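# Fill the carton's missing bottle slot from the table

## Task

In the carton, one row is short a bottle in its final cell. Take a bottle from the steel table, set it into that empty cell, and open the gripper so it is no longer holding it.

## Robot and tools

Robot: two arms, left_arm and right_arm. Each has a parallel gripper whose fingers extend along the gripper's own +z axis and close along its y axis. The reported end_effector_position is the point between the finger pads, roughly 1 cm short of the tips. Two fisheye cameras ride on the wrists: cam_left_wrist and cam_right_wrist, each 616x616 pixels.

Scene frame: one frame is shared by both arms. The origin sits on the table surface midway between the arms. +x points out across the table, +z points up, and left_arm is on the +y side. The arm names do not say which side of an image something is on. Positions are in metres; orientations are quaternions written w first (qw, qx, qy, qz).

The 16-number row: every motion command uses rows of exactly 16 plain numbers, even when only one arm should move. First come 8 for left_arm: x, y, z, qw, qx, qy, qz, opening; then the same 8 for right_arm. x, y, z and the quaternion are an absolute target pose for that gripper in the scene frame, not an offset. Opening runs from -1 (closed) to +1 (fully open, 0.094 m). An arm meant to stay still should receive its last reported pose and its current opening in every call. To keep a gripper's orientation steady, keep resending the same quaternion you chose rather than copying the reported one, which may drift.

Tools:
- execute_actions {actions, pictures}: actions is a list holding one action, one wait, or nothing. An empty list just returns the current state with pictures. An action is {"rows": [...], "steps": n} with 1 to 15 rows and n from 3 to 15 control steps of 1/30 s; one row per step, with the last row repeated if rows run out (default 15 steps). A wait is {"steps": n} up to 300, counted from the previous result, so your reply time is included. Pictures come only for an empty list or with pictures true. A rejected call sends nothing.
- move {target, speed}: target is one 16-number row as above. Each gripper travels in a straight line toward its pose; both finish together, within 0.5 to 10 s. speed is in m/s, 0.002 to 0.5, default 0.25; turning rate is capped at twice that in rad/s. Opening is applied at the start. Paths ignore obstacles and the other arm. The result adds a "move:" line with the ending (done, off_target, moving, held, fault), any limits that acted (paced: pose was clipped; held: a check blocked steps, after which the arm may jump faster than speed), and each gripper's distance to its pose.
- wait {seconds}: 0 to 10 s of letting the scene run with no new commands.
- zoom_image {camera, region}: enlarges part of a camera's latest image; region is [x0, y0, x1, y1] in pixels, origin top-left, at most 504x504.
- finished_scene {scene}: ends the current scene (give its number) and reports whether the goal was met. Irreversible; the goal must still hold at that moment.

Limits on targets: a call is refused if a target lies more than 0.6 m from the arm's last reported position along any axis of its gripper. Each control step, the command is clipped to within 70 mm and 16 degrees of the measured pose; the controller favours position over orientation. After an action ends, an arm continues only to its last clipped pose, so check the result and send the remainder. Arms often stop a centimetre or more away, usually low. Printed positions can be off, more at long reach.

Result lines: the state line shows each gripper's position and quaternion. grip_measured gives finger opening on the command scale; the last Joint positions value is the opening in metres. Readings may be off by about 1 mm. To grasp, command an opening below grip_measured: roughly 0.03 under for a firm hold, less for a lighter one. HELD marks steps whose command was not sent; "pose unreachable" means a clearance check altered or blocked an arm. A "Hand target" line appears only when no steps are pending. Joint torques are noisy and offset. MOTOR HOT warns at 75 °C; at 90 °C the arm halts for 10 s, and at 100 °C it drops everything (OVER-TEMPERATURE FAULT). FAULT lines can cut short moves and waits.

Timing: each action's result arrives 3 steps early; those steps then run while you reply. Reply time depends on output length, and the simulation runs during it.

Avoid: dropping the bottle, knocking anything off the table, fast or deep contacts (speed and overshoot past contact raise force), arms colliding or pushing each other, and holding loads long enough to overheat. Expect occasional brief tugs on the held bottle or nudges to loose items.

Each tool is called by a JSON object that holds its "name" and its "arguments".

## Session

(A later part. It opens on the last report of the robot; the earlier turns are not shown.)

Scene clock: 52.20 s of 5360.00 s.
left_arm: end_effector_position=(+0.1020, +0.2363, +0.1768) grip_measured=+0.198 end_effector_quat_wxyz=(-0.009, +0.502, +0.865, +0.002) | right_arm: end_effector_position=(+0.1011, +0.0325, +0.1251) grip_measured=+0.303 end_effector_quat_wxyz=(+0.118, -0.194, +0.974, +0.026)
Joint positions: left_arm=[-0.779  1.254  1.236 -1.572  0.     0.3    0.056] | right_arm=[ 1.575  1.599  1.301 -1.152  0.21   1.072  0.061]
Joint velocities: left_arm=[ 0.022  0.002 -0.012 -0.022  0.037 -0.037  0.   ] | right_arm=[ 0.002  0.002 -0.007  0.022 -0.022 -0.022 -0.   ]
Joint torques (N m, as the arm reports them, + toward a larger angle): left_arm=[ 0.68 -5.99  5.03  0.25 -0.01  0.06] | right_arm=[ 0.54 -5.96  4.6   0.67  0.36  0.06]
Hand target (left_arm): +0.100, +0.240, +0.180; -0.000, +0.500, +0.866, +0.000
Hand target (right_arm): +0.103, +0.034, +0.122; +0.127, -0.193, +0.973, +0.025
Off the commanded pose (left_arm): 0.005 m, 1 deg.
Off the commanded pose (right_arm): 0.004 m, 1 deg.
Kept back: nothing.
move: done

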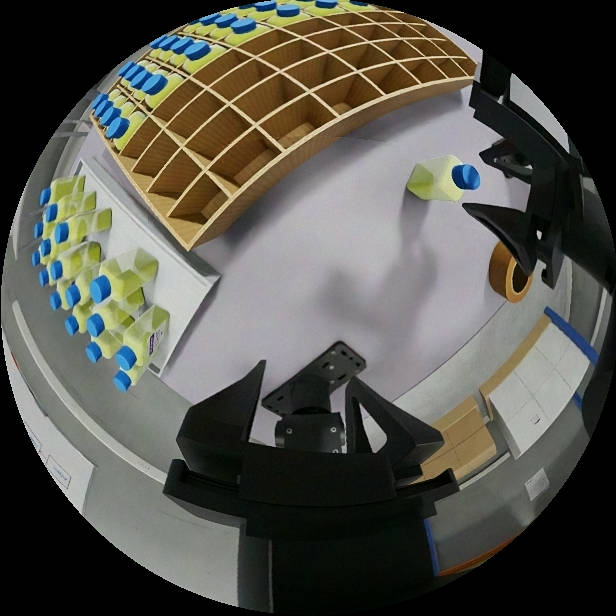

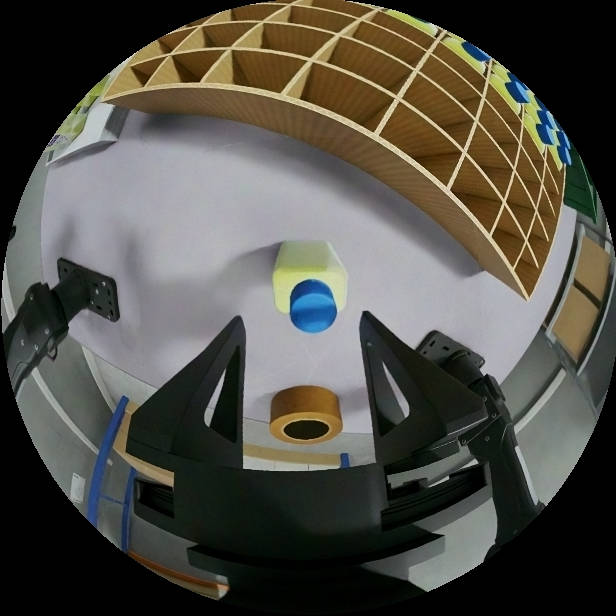

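{"name": "move", "arguments": {"target": [0.10,0.24,0.18,0,0.5,0.866,0,0.2, 0.105,0.026,0.099,0.1275,-0.193,0.972,0.0254,0.3], "speed": 0.04}}

Scene clock: 53.57 s of 5360.00 s.
left_arm: end_effector_position=(+0.1020, +0.2363, +0.1768) grip_measured=+0.198 end_effector_quat_wxyz=(-0.009, +0.502, +0.865, +0.002) | right_arm: end_effector_position=(+0.1004, +0.0254, +0.0971) grip_measured=+0.303 end_effector_quat_wxyz=(+0.115, -0.194, +0.974, +0.019)
Joint positions: left_arm=[-0.779  1.254  1.236 -1.572  0.     0.3    0.056] | right_arm=[ 1.575  1.599  1.191 -1.059  0.21   1.072  0.061]
Joint velocities: left_arm=[-0.022 -0.002  0.002 -0.051 -0.066 -0.081 -0.001] | right_arm=[-0.017  0.007  0.007 -0.007 -0.007  0.022  0.001]
Joint torques (N m, as the arm reports them, + toward a larger angle): left_arm=[ 0.74 -6.02  5.01  0.24 -0.02  0.05] | right_arm=[-0.3  -7.27  4.46  0.61  0.33 -0.05]
Hand target (left_arm): +0.100, +0.240, +0.180; -0.000, +0.500, +0.866, +0.000
Hand target (right_arm): +0.105, +0.026, +0.099; +0.127, -0.193, +0.973, +0.025
Off the commanded pose (left_arm): 0.005 m, 1 deg.
Off the commanded pose (right_arm): 0.005 m, 2 deg.
Kept back: nothing.
move: done

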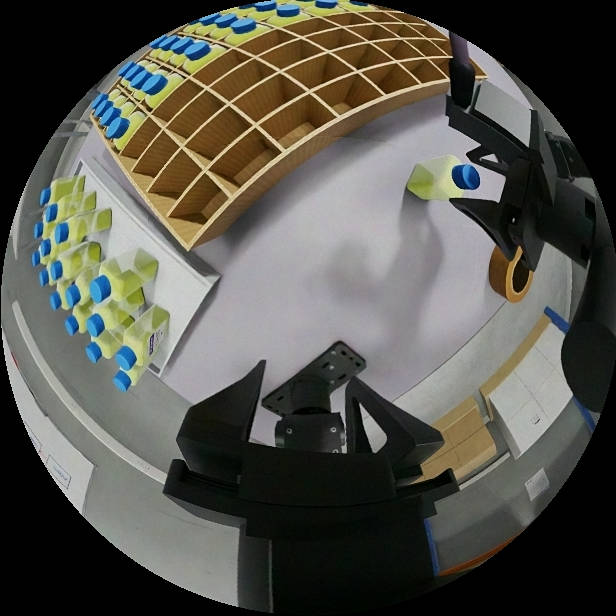

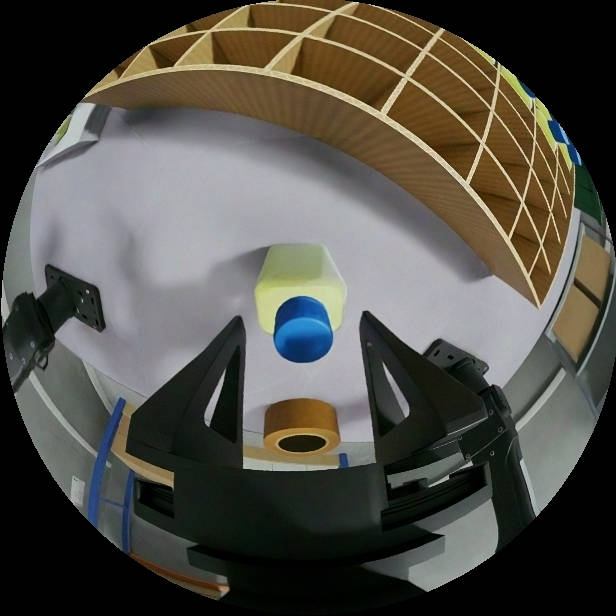

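{"name": "move", "arguments": {"target": [0.10,0.24,0.18,0,0.5,0.866,0,0.2, 0.105,0.026,0.099,0.1275,-0.193,0.972,0.0254,-0.5], "speed": 0.04}}

Scene clock: 54.50 s of 5360.00 s.
left_arm: end_effector_position=(+0.1020, +0.2363, +0.1768) grip_measured=+0.198 end_effector_quat_wxyz=(-0.009, +0.502, +0.865, +0.002) | right_arm: end_effector_position=(+0.1006, +0.0258, +0.0972) grip_measured=-0.473 end_effector_quat_wxyz=(+0.116, -0.194, +0.974, +0.020)
Joint positions: left_arm=[-0.779  1.254  1.236 -1.572  0.     0.3    0.056] | right_arm=[ 1.575  1.599  1.191 -1.057  0.211  1.072  0.025]
Joint velocities: left_arm=[-0.007 -0.002 -0.012 -0.051 -0.007 -0.007  0.   ] | right_arm=[-0.007  0.002  0.002 -0.022 -0.022  0.007  0.001]
Joint torques (N m, as the arm reports them, + toward a larger angle): left_arm=[ 0.73 -6.    5.04  0.26 -0.01  0.04] | right_arm=[-0.31 -7.19  4.48  0.63  0.34 -0.05]
Hand target (left_arm): +0.100, +0.240, +0.180; -0.000, +0.500, +0.866, +0.000
Hand target (right_arm): +0.105, +0.026, +0.099; +0.127, -0.193, +0.973, +0.025
Off the commanded pose (left_arm): 0.005 m, 1 deg.
Off the commanded pose (right_arm): 0.005 m, 2 deg.
Kept back: nothing.
move: done

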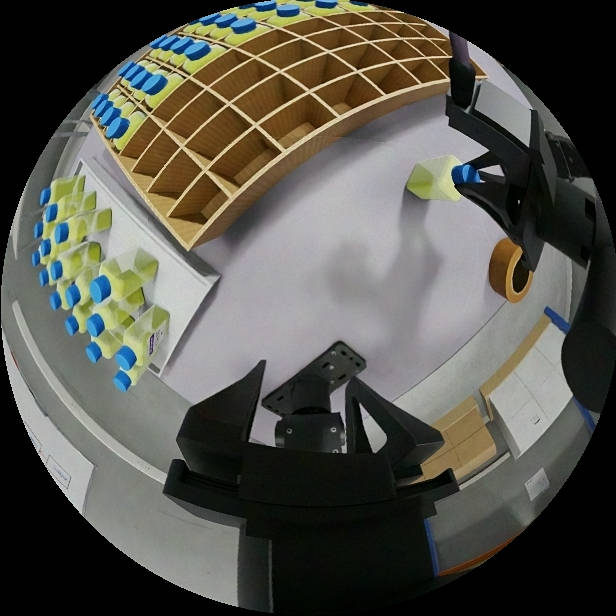

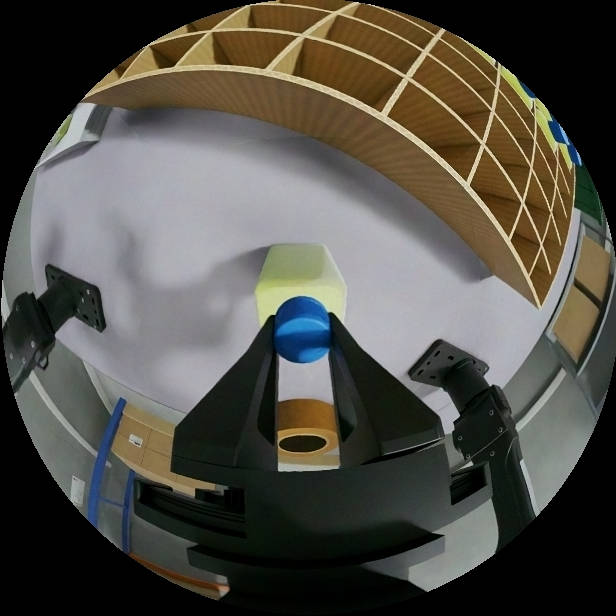

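{"name": "move", "arguments": {"target": [0.10,0.24,0.18,0,0.5,0.866,0,0.2, 0.105,0.02,0.22,0.1275,-0.193,0.972,0.0254,-0.505], "speed": 0.15}}

{"name": "move", "arguments": {"target": [0.10,0.24,0.18,0,0.5,0.866,0,0.2, 0.375,-0.197,0.22,0.125,0,0.992,0,-0.505], "speed": 0.2}}

Scene clock: 56.20 s of 5360.00 s.
left_arm: end_effector_position=(+0.1020, +0.2363, +0.1768) grip_measured=+0.198 end_effector_quat_wxyz=(-0.009, +0.502, +0.865, +0.002) | right_arm: end_effector_position=(+0.0999, +0.0213, +0.2144) grip_measured=-0.473 end_effector_quat_wxyz=(+0.118, -0.193, +0.974, +0.030)
Joint positions: left_arm=[-0.779  1.254  1.236 -1.572  0.     0.3    0.056] | right_arm=[ 1.575  1.592  1.652 -1.504  0.209  1.071  0.025]
Joint velocities: left_arm=[-0.012  0.002 -0.022 -0.095 -0.007 -0.051 -0.   ] | right_arm=[-0.007  0.012 -0.022 -0.022  0.007 -0.037 -0.   ]
Joint torques (N m, as the arm reports them, + toward a larger angle): left_arm=[ 0.66 -5.97  5.07  0.25 -0.01  0.04] | right_arm=[-0.48 -5.48  7.17  0.36  0.33 -0.09]
Hand target (left_arm): +0.100, +0.240, +0.180; -0.000, +0.500, +0.866, +0.000
Hand target (right_arm): +0.105, +0.020, +0.220; +0.128, -0.193, +0.972, +0.026
Off the commanded pose (left_arm): 0.005 m, 1 deg.
Off the commanded pose (right_arm): 0.008 m, 1 deg.
Kept back: nothing.
move: done

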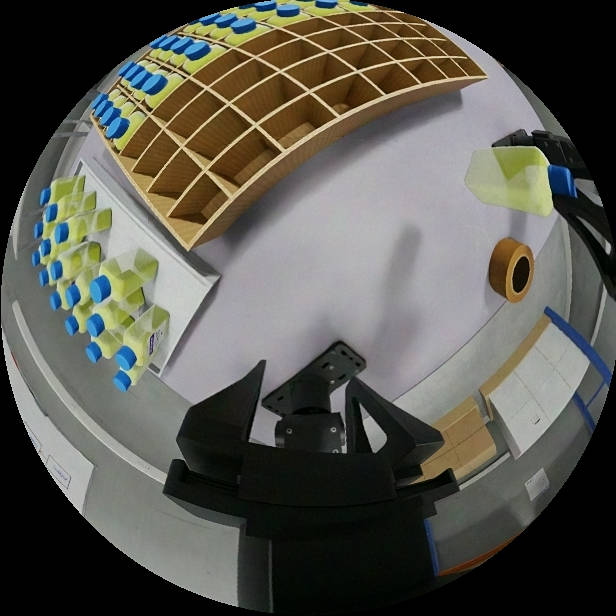

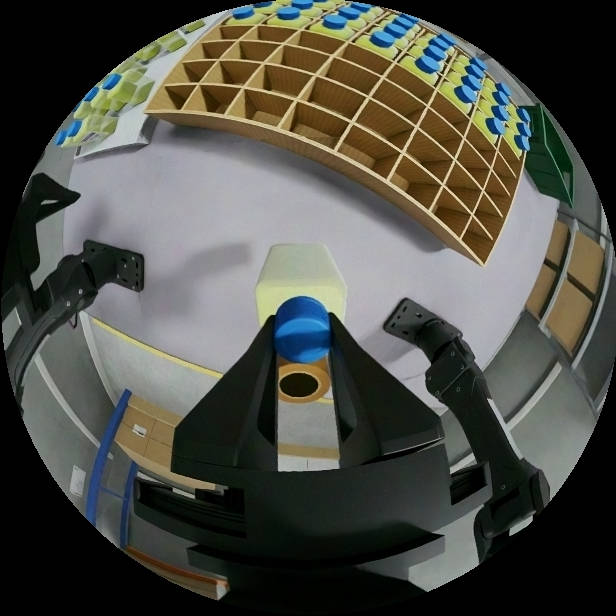

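Scene clock: 58.50 s of 5360.00 s.
left_arm: end_effector_position=(+0.1020, +0.2363, +0.1768) grip_measured=+0.198 end_effector_quat_wxyz=(-0.009, +0.502, +0.865, +0.002) | right_arm: end_effector_position=(+0.3734, -0.1989, +0.2091) grip_measured=-0.473 end_effector_quat_wxyz=(+0.106, +0.003, +0.994, -0.006)
Joint positions: left_arm=[-0.779  1.254  1.236 -1.572  0.     0.3    0.056] | right_arm=[ 0.339  1.695  1.743 -1.414  0.062  0.241  0.025]
Joint velocities: left_arm=[-0.007  0.002 -0.002 -0.066 -0.051 -0.037 -0.   ] | right_arm=[-0.002 -0.007 -0.012  0.095 -0.037 -0.022 -0.001]
Joint torques (N m, as the arm reports them, + toward a larger angle): left_arm=[ 0.73 -6.    5.05  0.26 -0.01  0.05] | right_arm=[-0.3  -7.32  7.68  0.77 -0.05 -0.08]
Hand target (left_arm): +0.100, +0.240, +0.180; -0.000, +0.500, +0.866, +0.000
Hand target (right_arm): +0.381, -0.197, +0.220; +0.127, -0.000, +0.992, +0.003
Off the commanded pose (left_arm): 0.005 m, 1 deg.
Off the commanded pose (right_arm): 0.011 m, 2 deg.
Kept back: nothing.
move: off_target (right_arm)

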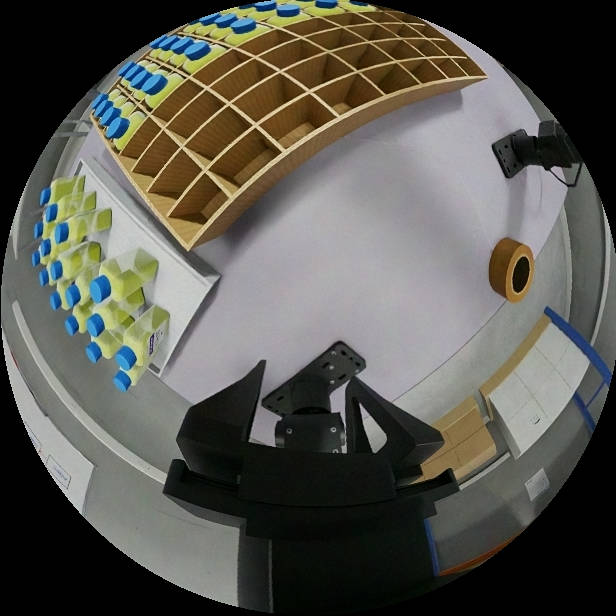

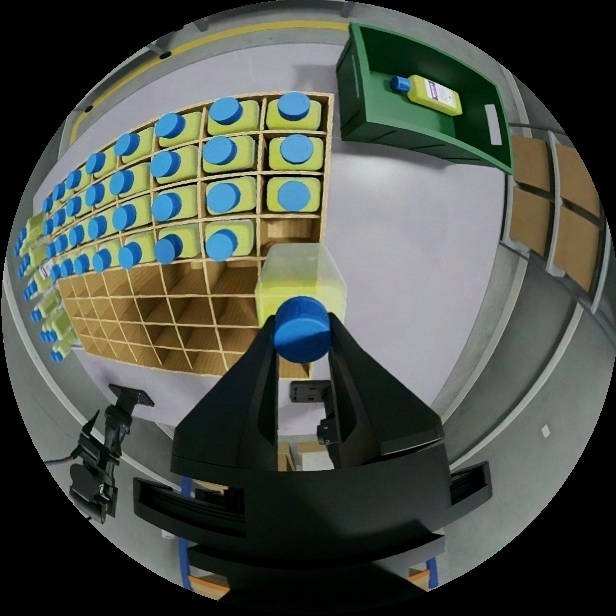

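{"name": "zoom_image", "arguments": {"camera": "cam_right_wrist", "region": [190, 150, 370, 330]}}

Region (190, 150, 370, 330) of cam_right_wrist's 616x616 image, scaled by 2.800, with more detail than that image has.

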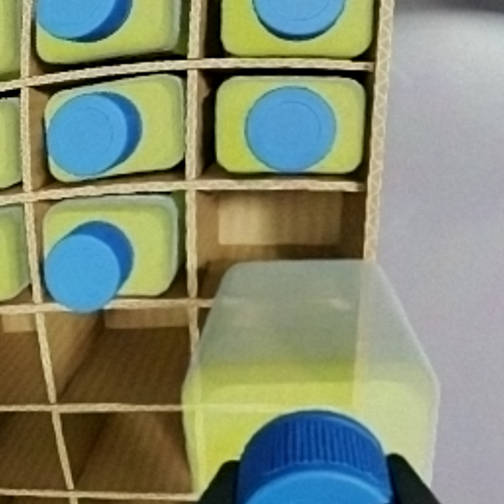

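{"name": "move", "arguments": {"target": [0.10,0.24,0.18,0,0.5,0.866,0,0.2, 0.392,-0.191,0.205,0.125,0,0.992,0,-0.505], "speed": 0.04}}

{"name": "zoom_image", "arguments": {"camera": "cam_right_wrist", "region": [190, 150, 370, 330]}}

Scene clock: 59.57 s of 5360.00 s.
left_arm: end_effector_position=(+0.1020, +0.2363, +0.1768) grip_measured=+0.198 end_effector_quat_wxyz=(-0.009, +0.502, +0.865, +0.002) | right_arm: end_effector_position=(+0.3836, -0.1961, +0.1996) grip_measured=-0.473 end_effector_quat_wxyz=(+0.105, +0.002, +0.994, -0.006)
Joint positions: left_arm=[-0.779  1.254  1.236 -1.572  0.     0.3    0.056] | right_arm=[ 0.339  1.729  1.743 -1.382  0.061  0.239  0.025]
Joint velocities: left_arm=[ 0.007 -0.002  0.002 -0.007  0.051 -0.037  0.001] | right_arm=[ 0.012 -0.007 -0.012  0.007  0.022  0.007  0.001]
Joint torques (N m, as the arm reports them, + toward a larger angle): left_arm=[ 0.7  -6.04  5.07  0.25  0.    0.06] | right_arm=[ 0.76 -7.39  6.35  0.85  0.02  0.02]
Hand target (left_arm): +0.100, +0.240, +0.180; -0.000, +0.500, +0.866, +0.000
Hand target (right_arm): +0.392, -0.191, +0.205; +0.125, -0.000, +0.992, +0.000
Off the commanded pose (left_arm): 0.005 m, 1 deg.
Off the commanded pose (right_arm): 0.011 m, 2 deg.
Kept back: nothing.
move: off_target (right_arm)

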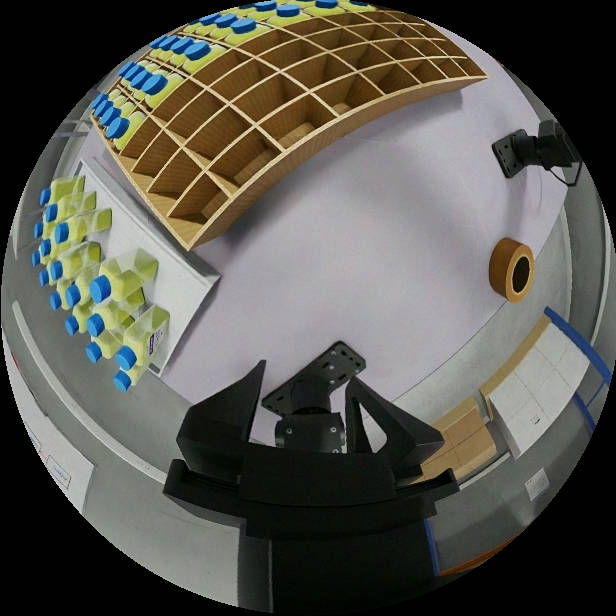

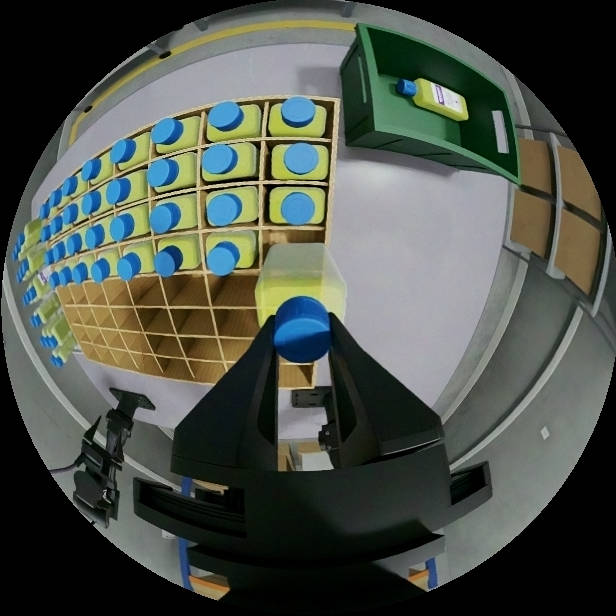

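Region (190, 150, 370, 330) of cam_right_wrist's 616x616 image, scaled by 2.800, with more detail than that image has.

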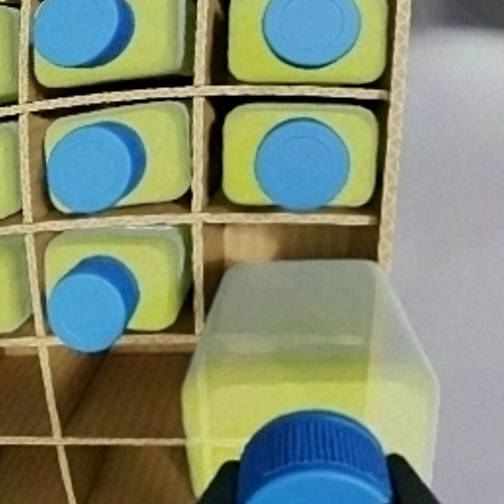

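{"name": "move", "arguments": {"target": [0.10,0.24,0.18,0,0.5,0.866,0,0.2, 0.396,-0.187,0.198,0.136,0.026,0.99,-0.003,-0.505], "speed": 0.03}}

{"name": "zoom_image", "arguments": {"camera": "cam_right_wrist", "region": [190, 150, 370, 330]}}

Scene clock: 61.33 s of 5360.00 s.
left_arm: end_effector_position=(+0.1020, +0.2363, +0.1768) grip_measured=+0.198 end_effector_quat_wxyz=(-0.009, +0.502, +0.865, +0.002) | right_arm: end_effector_position=(+0.3909, -0.1888, +0.1972) grip_measured=-0.473 end_effector_quat_wxyz=(+0.121, +0.025, +0.992, +0.000)
Joint positions: left_arm=[-0.779  1.254  1.236 -1.572  0.     0.3    0.056] | right_arm=[ 0.357  1.729  1.725 -1.334  0.066  0.3    0.025]
Joint velocities: left_arm=[ 0.012 -0.012 -0.007  0.007  0.022  0.007 -0.   ] | right_arm=[ 0.002  0.017  0.002 -0.051  0.037 -0.125 -0.   ]
Joint torques (N m, as the arm reports them, + toward a larger angle): left_arm=[ 0.71 -5.98  5.04  0.24 -0.01  0.05] | right_arm=[ 0.92 -7.79  4.86  0.96  0.18  0.08]
Hand target (left_arm): +0.100, +0.240, +0.180; -0.000, +0.500, +0.866, +0.000
Hand target (right_arm): +0.396, -0.187, +0.198; +0.136, +0.026, +0.990, -0.003
Off the commanded pose (left_arm): 0.005 m, 1 deg.
Off the commanded pose (right_arm): 0.005 m, 2 deg.
Kept back: nothing.
move: done

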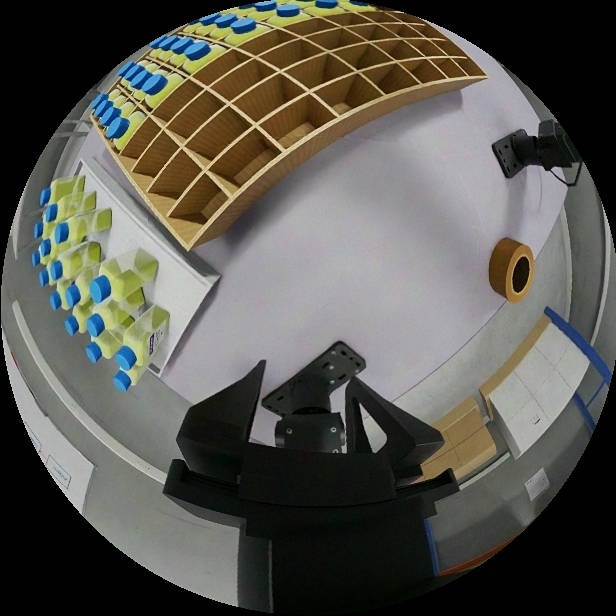

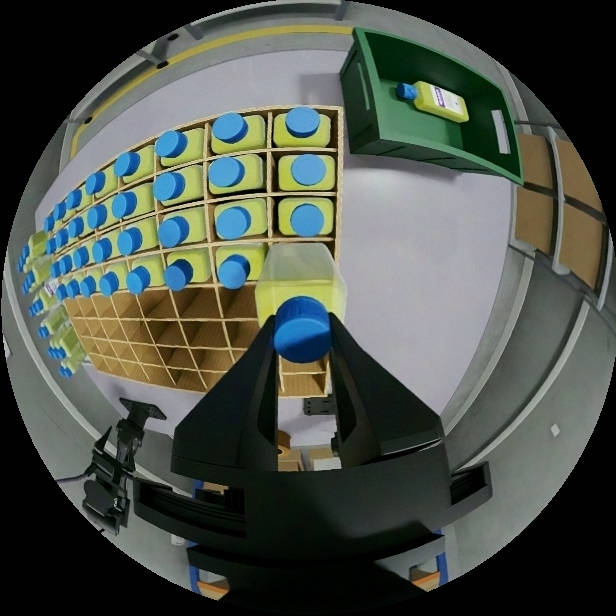

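Region (190, 150, 370, 330) of cam_right_wrist's 616x616 image, scaled by 2.800, with more detail than that image has.

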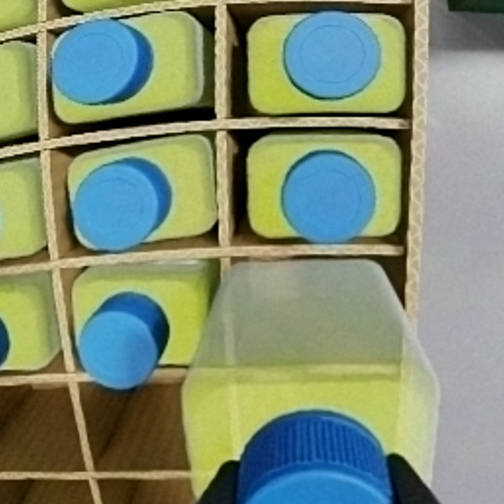

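{"name": "move", "arguments": {"target": [0.10,0.24,0.18,0,0.5,0.866,0,0.2, 0.391,-0.196,0.196,0.136,0.026,0.99,-0.003,-0.505], "speed": 0.02}}

{"name": "zoom_image", "arguments": {"camera": "cam_right_wrist", "region": [190, 150, 370, 330]}}

Scene clock: 62.53 s of 5360.00 s.
left_arm: end_effector_position=(+0.1020, +0.2363, +0.1768) grip_measured=+0.198 end_effector_quat_wxyz=(-0.009, +0.502, +0.865, +0.002) | right_arm: end_effector_position=(+0.3863, -0.1902, +0.1849) grip_measured=-0.473 end_effector_quat_wxyz=(+0.107, +0.022, +0.994, -0.004)
Joint positions: left_arm=[-0.779  1.254  1.236 -1.572  0.     0.3    0.056] | right_arm=[ 0.357  1.729  1.682 -1.32   0.067  0.296  0.025]
Joint velocities: left_arm=[-0.002 -0.002 -0.012 -0.022 -0.066  0.007  0.   ] | right_arm=[ 0.012  0.007 -0.002  0.081 -0.081 -0.007 -0.   ]
Joint torques (N m, as the arm reports them, + toward a larger angle): left_arm=[ 0.71 -6.    5.06  0.26  0.    0.04] | right_arm=[-1.11 -9.96  4.76  0.9   0.14 -0.1 ]
Hand target (left_arm): +0.100, +0.240, +0.180; -0.000, +0.500, +0.866, +0.000
Hand target (right_arm): +0.391, -0.196, +0.196; +0.136, +0.026, +0.990, -0.003
Off the commanded pose (left_arm): 0.005 m, 1 deg.
Off the commanded pose (right_arm): 0.013 m, 3 deg.
Kept back: nothing.
move: off_target (right_arm)

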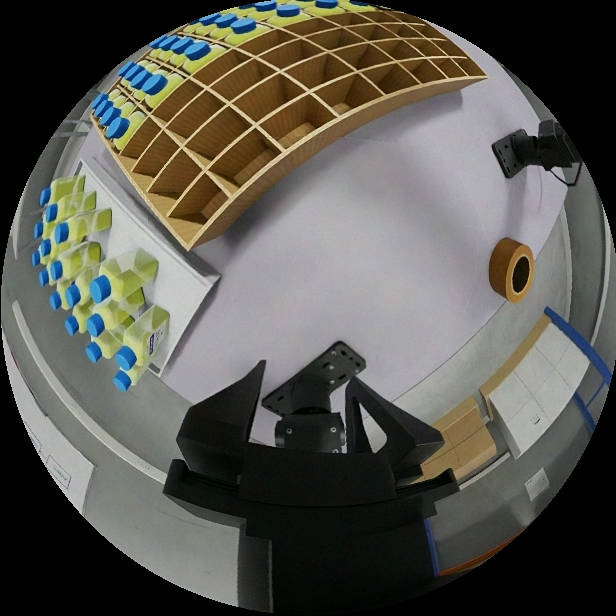

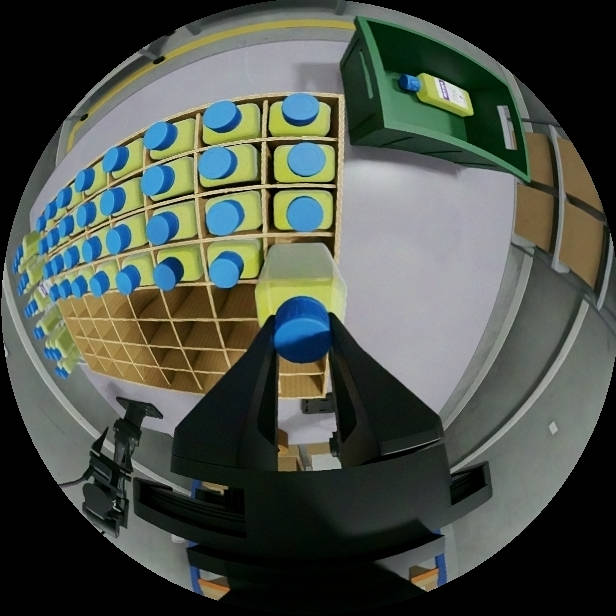

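Region (190, 150, 370, 330) of cam_right_wrist's 616x616 image, scaled by 2.800, with more detail than that image has.

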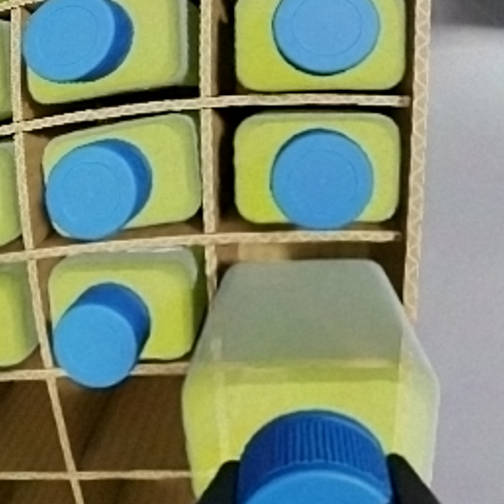

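{"name": "move", "arguments": {"target": [0.10,0.24,0.18,0,0.5,0.866,0,0.2, 0.392,-0.197,0.165,0.13,0.026,0.99,-0.003,-0.505], "speed": 0.015}}

{"name": "zoom_image", "arguments": {"camera": "cam_right_wrist", "region": [190, 150, 370, 330]}}

Scene clock: 64.70 s of 5360.00 s.
left_arm: end_effector_position=(+0.1020, +0.2363, +0.1768) grip_measured=+0.198 end_effector_quat_wxyz=(-0.009, +0.502, +0.865, +0.002) | right_arm: end_effector_position=(+0.3855, -0.1942, +0.1632) grip_measured=-0.473 end_effector_quat_wxyz=(+0.115, +0.024, +0.993, -0.004)
Joint positions: left_arm=[-0.779  1.254  1.236 -1.572  0.     0.3    0.056] | right_arm=[ 0.347  1.693  1.551 -1.207  0.069  0.29   0.025]
Joint velocities: left_arm=[-0.012 -0.017 -0.002 -0.066  0.022 -0.037  0.   ] | right_arm=[ 0.012 -0.007  0.002  0.051 -0.022  0.037 -0.   ]
Joint torques (N m, as the arm reports them, + toward a larger angle): left_arm=[ 0.7  -5.95  5.02  0.26  0.    0.06] | right_arm=[-0.86 -7.72  5.14  0.9   0.1  -0.08]
Hand target (left_arm): +0.100, +0.240, +0.180; -0.000, +0.500, +0.866, +0.000
Hand target (right_arm): +0.392, -0.197, +0.165; +0.130, +0.026, +0.991, -0.003
Off the commanded pose (left_arm): 0.005 m, 1 deg.
Off the commanded pose (right_arm): 0.007 m, 2 deg.
Kept back: nothing.
move: done

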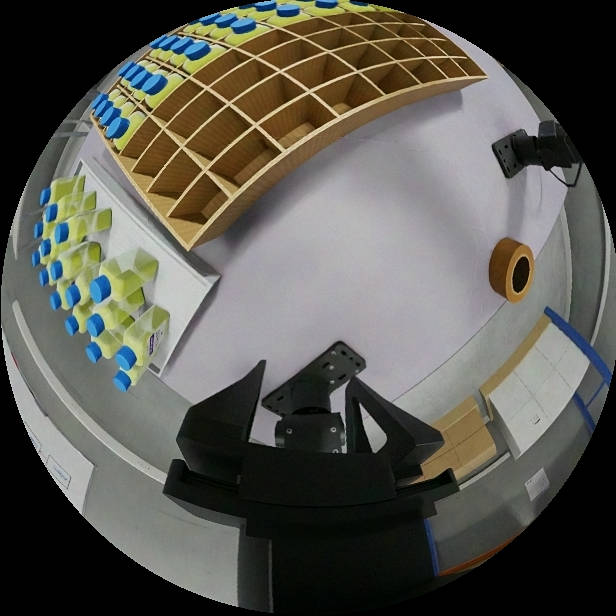

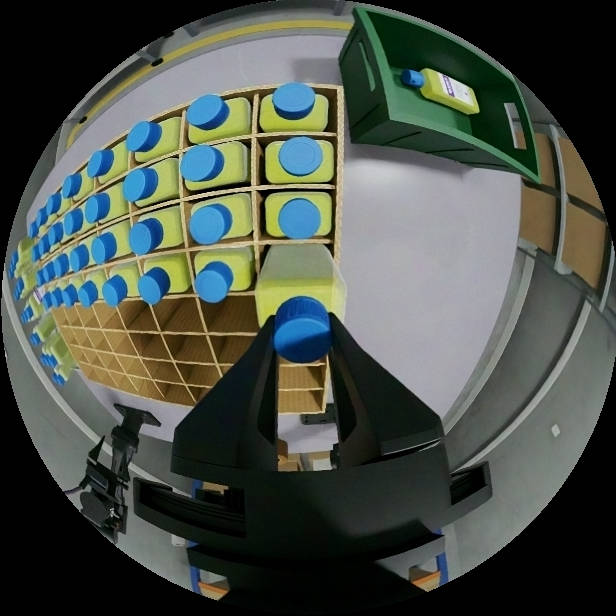

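Region (190, 150, 370, 330) of cam_right_wrist's 616x616 image, scaled by 2.800, with more detail than that image has.

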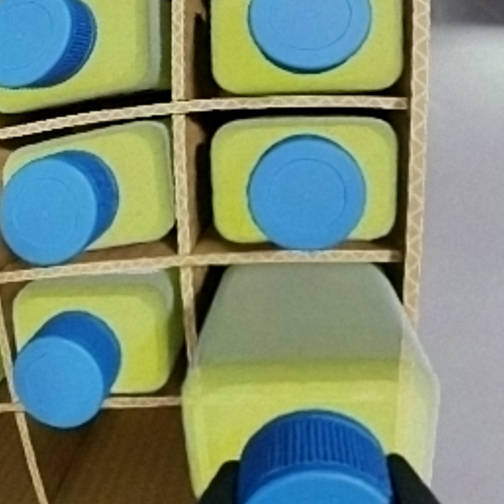

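It's entering. Continue down.

{"name": "move", "arguments": {"target": [0.10,0.24,0.18,0,0.5,0.866,0,0.2, 0.392,-0.193,0.104,0.13,0.026,0.99,-0.003,-0.505], "speed": 0.03}}

Scene clock: 67.33 s of 5360.00 s.
left_arm: end_effector_position=(+0.1020, +0.2363, +0.1768) grip_measured=+0.198 end_effector_quat_wxyz=(-0.009, +0.502, +0.865, +0.002) | right_arm: end_effector_position=(+0.3868, -0.1939, +0.1057) grip_measured=-0.473 end_effector_quat_wxyz=(+0.120, +0.024, +0.992, -0.002)
Joint positions: left_arm=[-0.779  1.254  1.236 -1.572  0.     0.3    0.056] | right_arm=[ 0.347  1.693  1.32  -0.966  0.069  0.29   0.025]
Joint velocities: left_arm=[ 0.007 -0.002 -0.002  0.037  0.051 -0.066  0.001] | right_arm=[ 0.002 -0.002 -0.017  0.066 -0.022 -0.007  0.001]
Joint torques (N m, as the arm reports them, + toward a larger angle): left_arm=[ 0.68 -5.99  5.03  0.25 -0.01  0.06] | right_arm=[ 0.2  -7.08  4.99  0.94  0.12  0.04]
Hand target (left_arm): +0.100, +0.240, +0.180; -0.000, +0.500, +0.866, +0.000
Hand target (right_arm): +0.392, -0.193, +0.104; +0.130, +0.026, +0.991, -0.003
Off the commanded pose (left_arm): 0.005 m, 1 deg.
Off the commanded pose (right_arm): 0.006 m, 1 deg.
Kept back: nothing.
move: done

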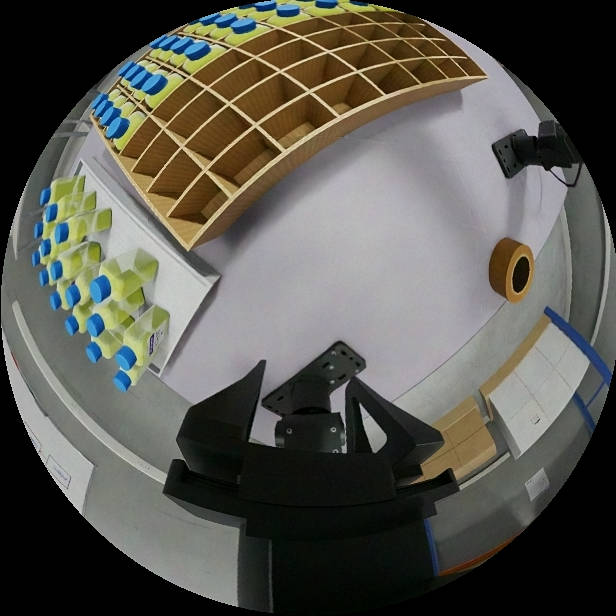

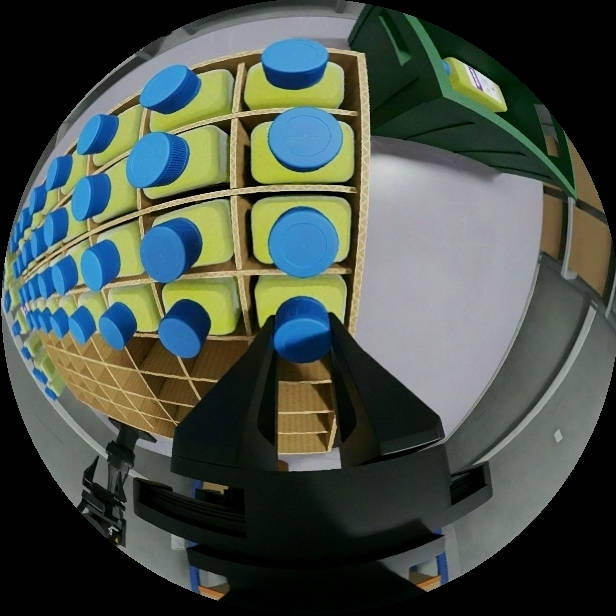

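{"name": "move", "arguments": {"target": [0.10,0.24,0.18,0,0.5,0.866,0,0.2, 0.392,-0.193,0.096,0.13,0.026,0.99,-0.003,-0.505], "speed": 0.012}}

{"name": "move", "arguments": {"target": [0.10,0.24,0.18,0,0.5,0.866,0,0.2, 0.392,-0.193,0.099,0.13,0.026,0.99,-0.003,-0.2], "speed": 0.012}}

{"name": "move", "arguments": {"target": [0.10,0.24,0.18,0,0.5,0.866,0,0.2, 0.385,-0.193,0.17,0.13,0.026,0.99,-0.003,-0.2], "speed": 0.1}}

Scene clock: 68.70 s of 5360.00 s.
left_arm: end_effector_position=(+0.1020, +0.2363, +0.1768) grip_measured=+0.198 end_effector_quat_wxyz=(-0.009, +0.502, +0.865, +0.002) | right_arm: end_effector_position=(+0.3865, -0.1939, +0.1016) grip_measured=-0.473 end_effector_quat_wxyz=(+0.120, +0.024, +0.992, -0.002)
Joint positions: left_arm=[-0.779  1.254  1.236 -1.572  0.     0.3    0.056] | right_arm=[ 0.347  1.694  1.305 -0.951  0.069  0.29   0.025]
Joint velocities: left_arm=[-0.012 -0.007  0.007  0.007 -0.037  0.022 -0.   ] | right_arm=[-0.002 -0.007 -0.002 -0.022  0.022  0.007  0.   ]
Joint torques (N m, as the arm reports them, + toward a larger angle): left_arm=[ 0.64 -6.    5.02  0.25 -0.02  0.06] | right_arm=[ 0.31 -6.81  4.2   1.11  0.13  0.04]
Hand target (left_arm): +0.100, +0.240, +0.180; -0.000, +0.500, +0.866, +0.000
Hand target (right_arm): +0.392, -0.193, +0.096; +0.130, +0.026, +0.991, -0.003
Off the commanded pose (left_arm): 0.005 m, 1 deg.
Off the commanded pose (right_arm): 0.008 m, 1 deg.
Kept back: nothing.
move: done

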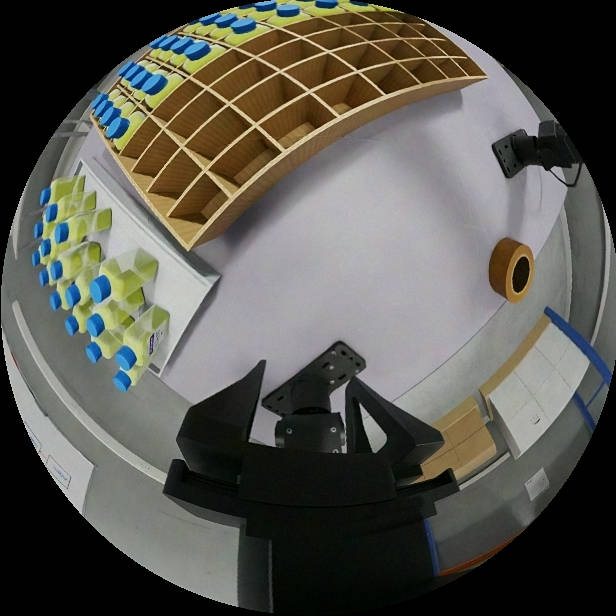

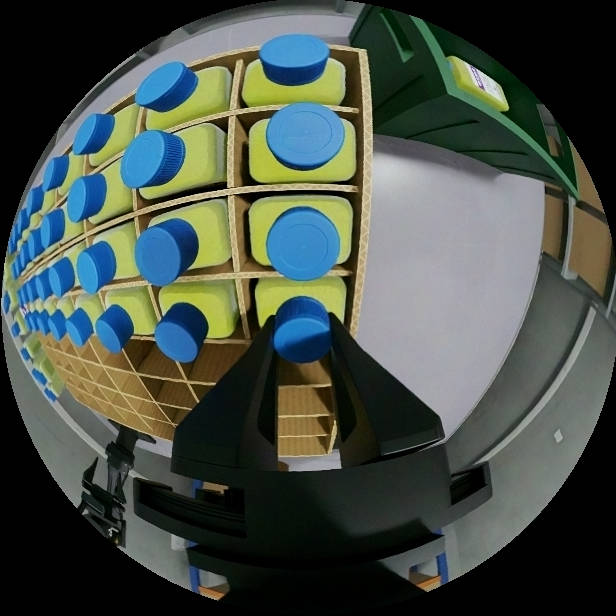

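Scene clock: 69.80 s of 5360.00 s.
left_arm: end_effector_position=(+0.1020, +0.2363, +0.1768) grip_measured=+0.198 end_effector_quat_wxyz=(-0.009, +0.502, +0.865, +0.002) | right_arm: end_effector_position=(+0.3894, -0.1932, +0.1023) grip_measured=-0.203 end_effector_quat_wxyz=(+0.126, +0.025, +0.992, -0.001)
Joint positions: left_arm=[-0.779  1.254  1.236 -1.572  0.     0.3    0.056] | right_arm=[ 0.347  1.694  1.305 -0.938  0.069  0.29   0.037]
Joint velocities: left_arm=[-0.002 -0.007  0.007  0.022 -0.037 -0.007  0.001] | right_arm=[ 0.012  0.007 -0.012 -0.007  0.051 -0.007  0.001]
Joint torques (N m, as the arm reports them, + toward a larger angle): left_arm=[ 0.71 -6.    5.04  0.25 -0.02  0.06] | right_arm=[ 0.25 -6.91  4.93  0.89  0.12  0.04]
Hand target (left_arm): +0.100, +0.240, +0.180; -0.000, +0.500, +0.866, +0.000
Hand target (right_arm): +0.392, -0.193, +0.099; +0.130, +0.026, +0.991, -0.003
Off the commanded pose (left_arm): 0.005 m, 1 deg.
Off the commanded pose (right_arm): 0.004 m, 1 deg.
Kept back: nothing.
move: done

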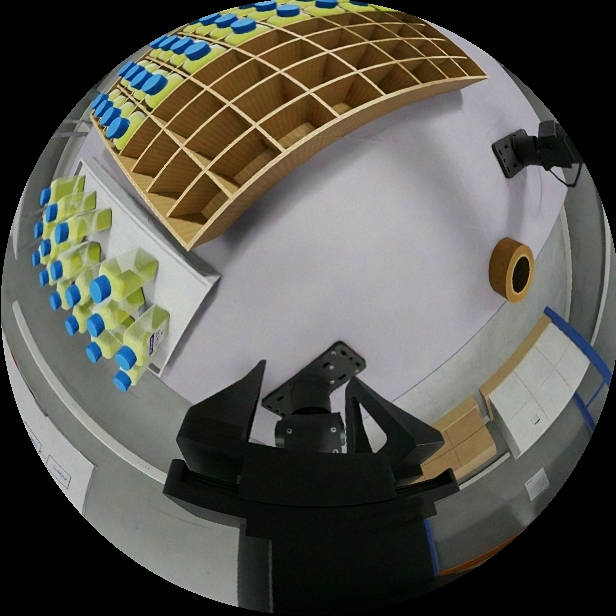

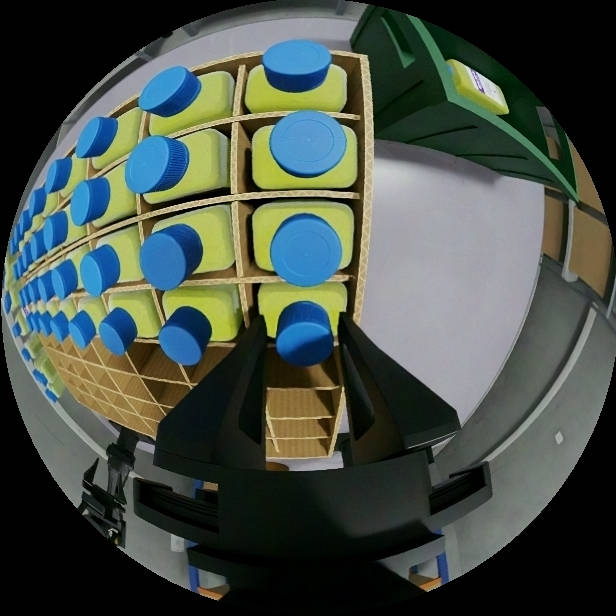

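Scene clock: 71.07 s of 5360.00 s.
left_arm: end_effector_position=(+0.1020, +0.2363, +0.1768) grip_measured=+0.198 end_effector_quat_wxyz=(-0.009, +0.502, +0.865, +0.002) | right_arm: end_effector_position=(+0.3864, -0.1940, +0.1591) grip_measured=-0.203 end_effector_quat_wxyz=(+0.122, +0.025, +0.992, -0.002)
Joint positions: left_arm=[-0.779  1.254  1.236 -1.572  0.     0.3    0.056] | right_arm=[ 0.347  1.683  1.52  -1.173  0.069  0.291  0.037]
Joint velocities: left_arm=[ 0.002 -0.037  0.007  0.007  0.007 -0.051 -0.001] | right_arm=[-0.007  0.012  0.002 -0.007 -0.037  0.051 -0.001]
Joint torques (N m, as the arm reports them, + toward a larger angle): left_arm=[ 0.66 -5.97  5.04  0.25 -0.01  0.06] | right_arm=[ 0.71 -8.24  7.45  0.51  0.12  0.08]
Hand target (left_arm): +0.100, +0.240, +0.180; -0.000, +0.500, +0.866, +0.000
Hand target (right_arm): +0.385, -0.193, +0.170; +0.130, +0.026, +0.991, -0.003
Off the commanded pose (left_arm): 0.005 m, 1 deg.
Off the commanded pose (right_arm): 0.011 m, 1 deg.
Kept back: nothing.
move: off_target (right_arm)

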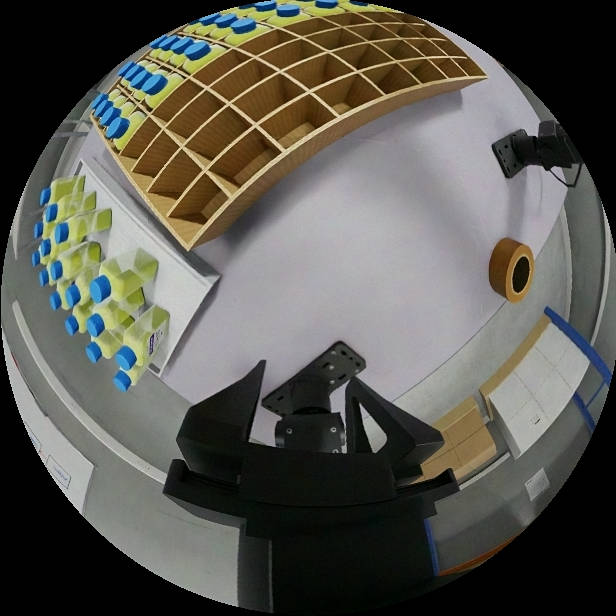

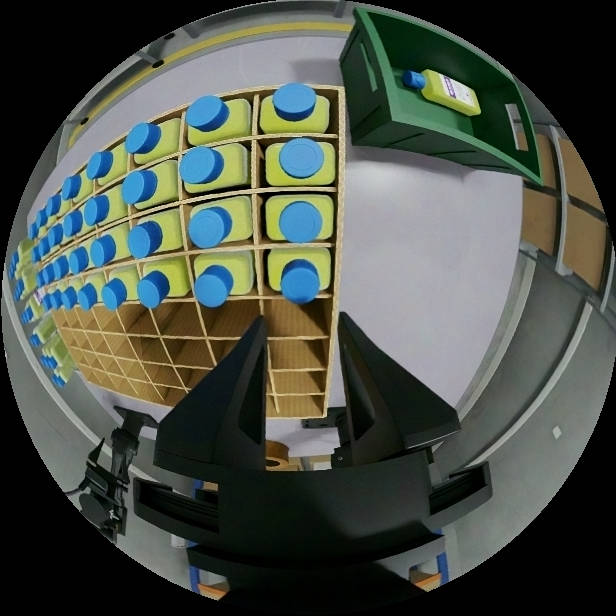

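{"name": "finished_scene", "arguments": {"scene": 1}}

The scene is finished: the task was done.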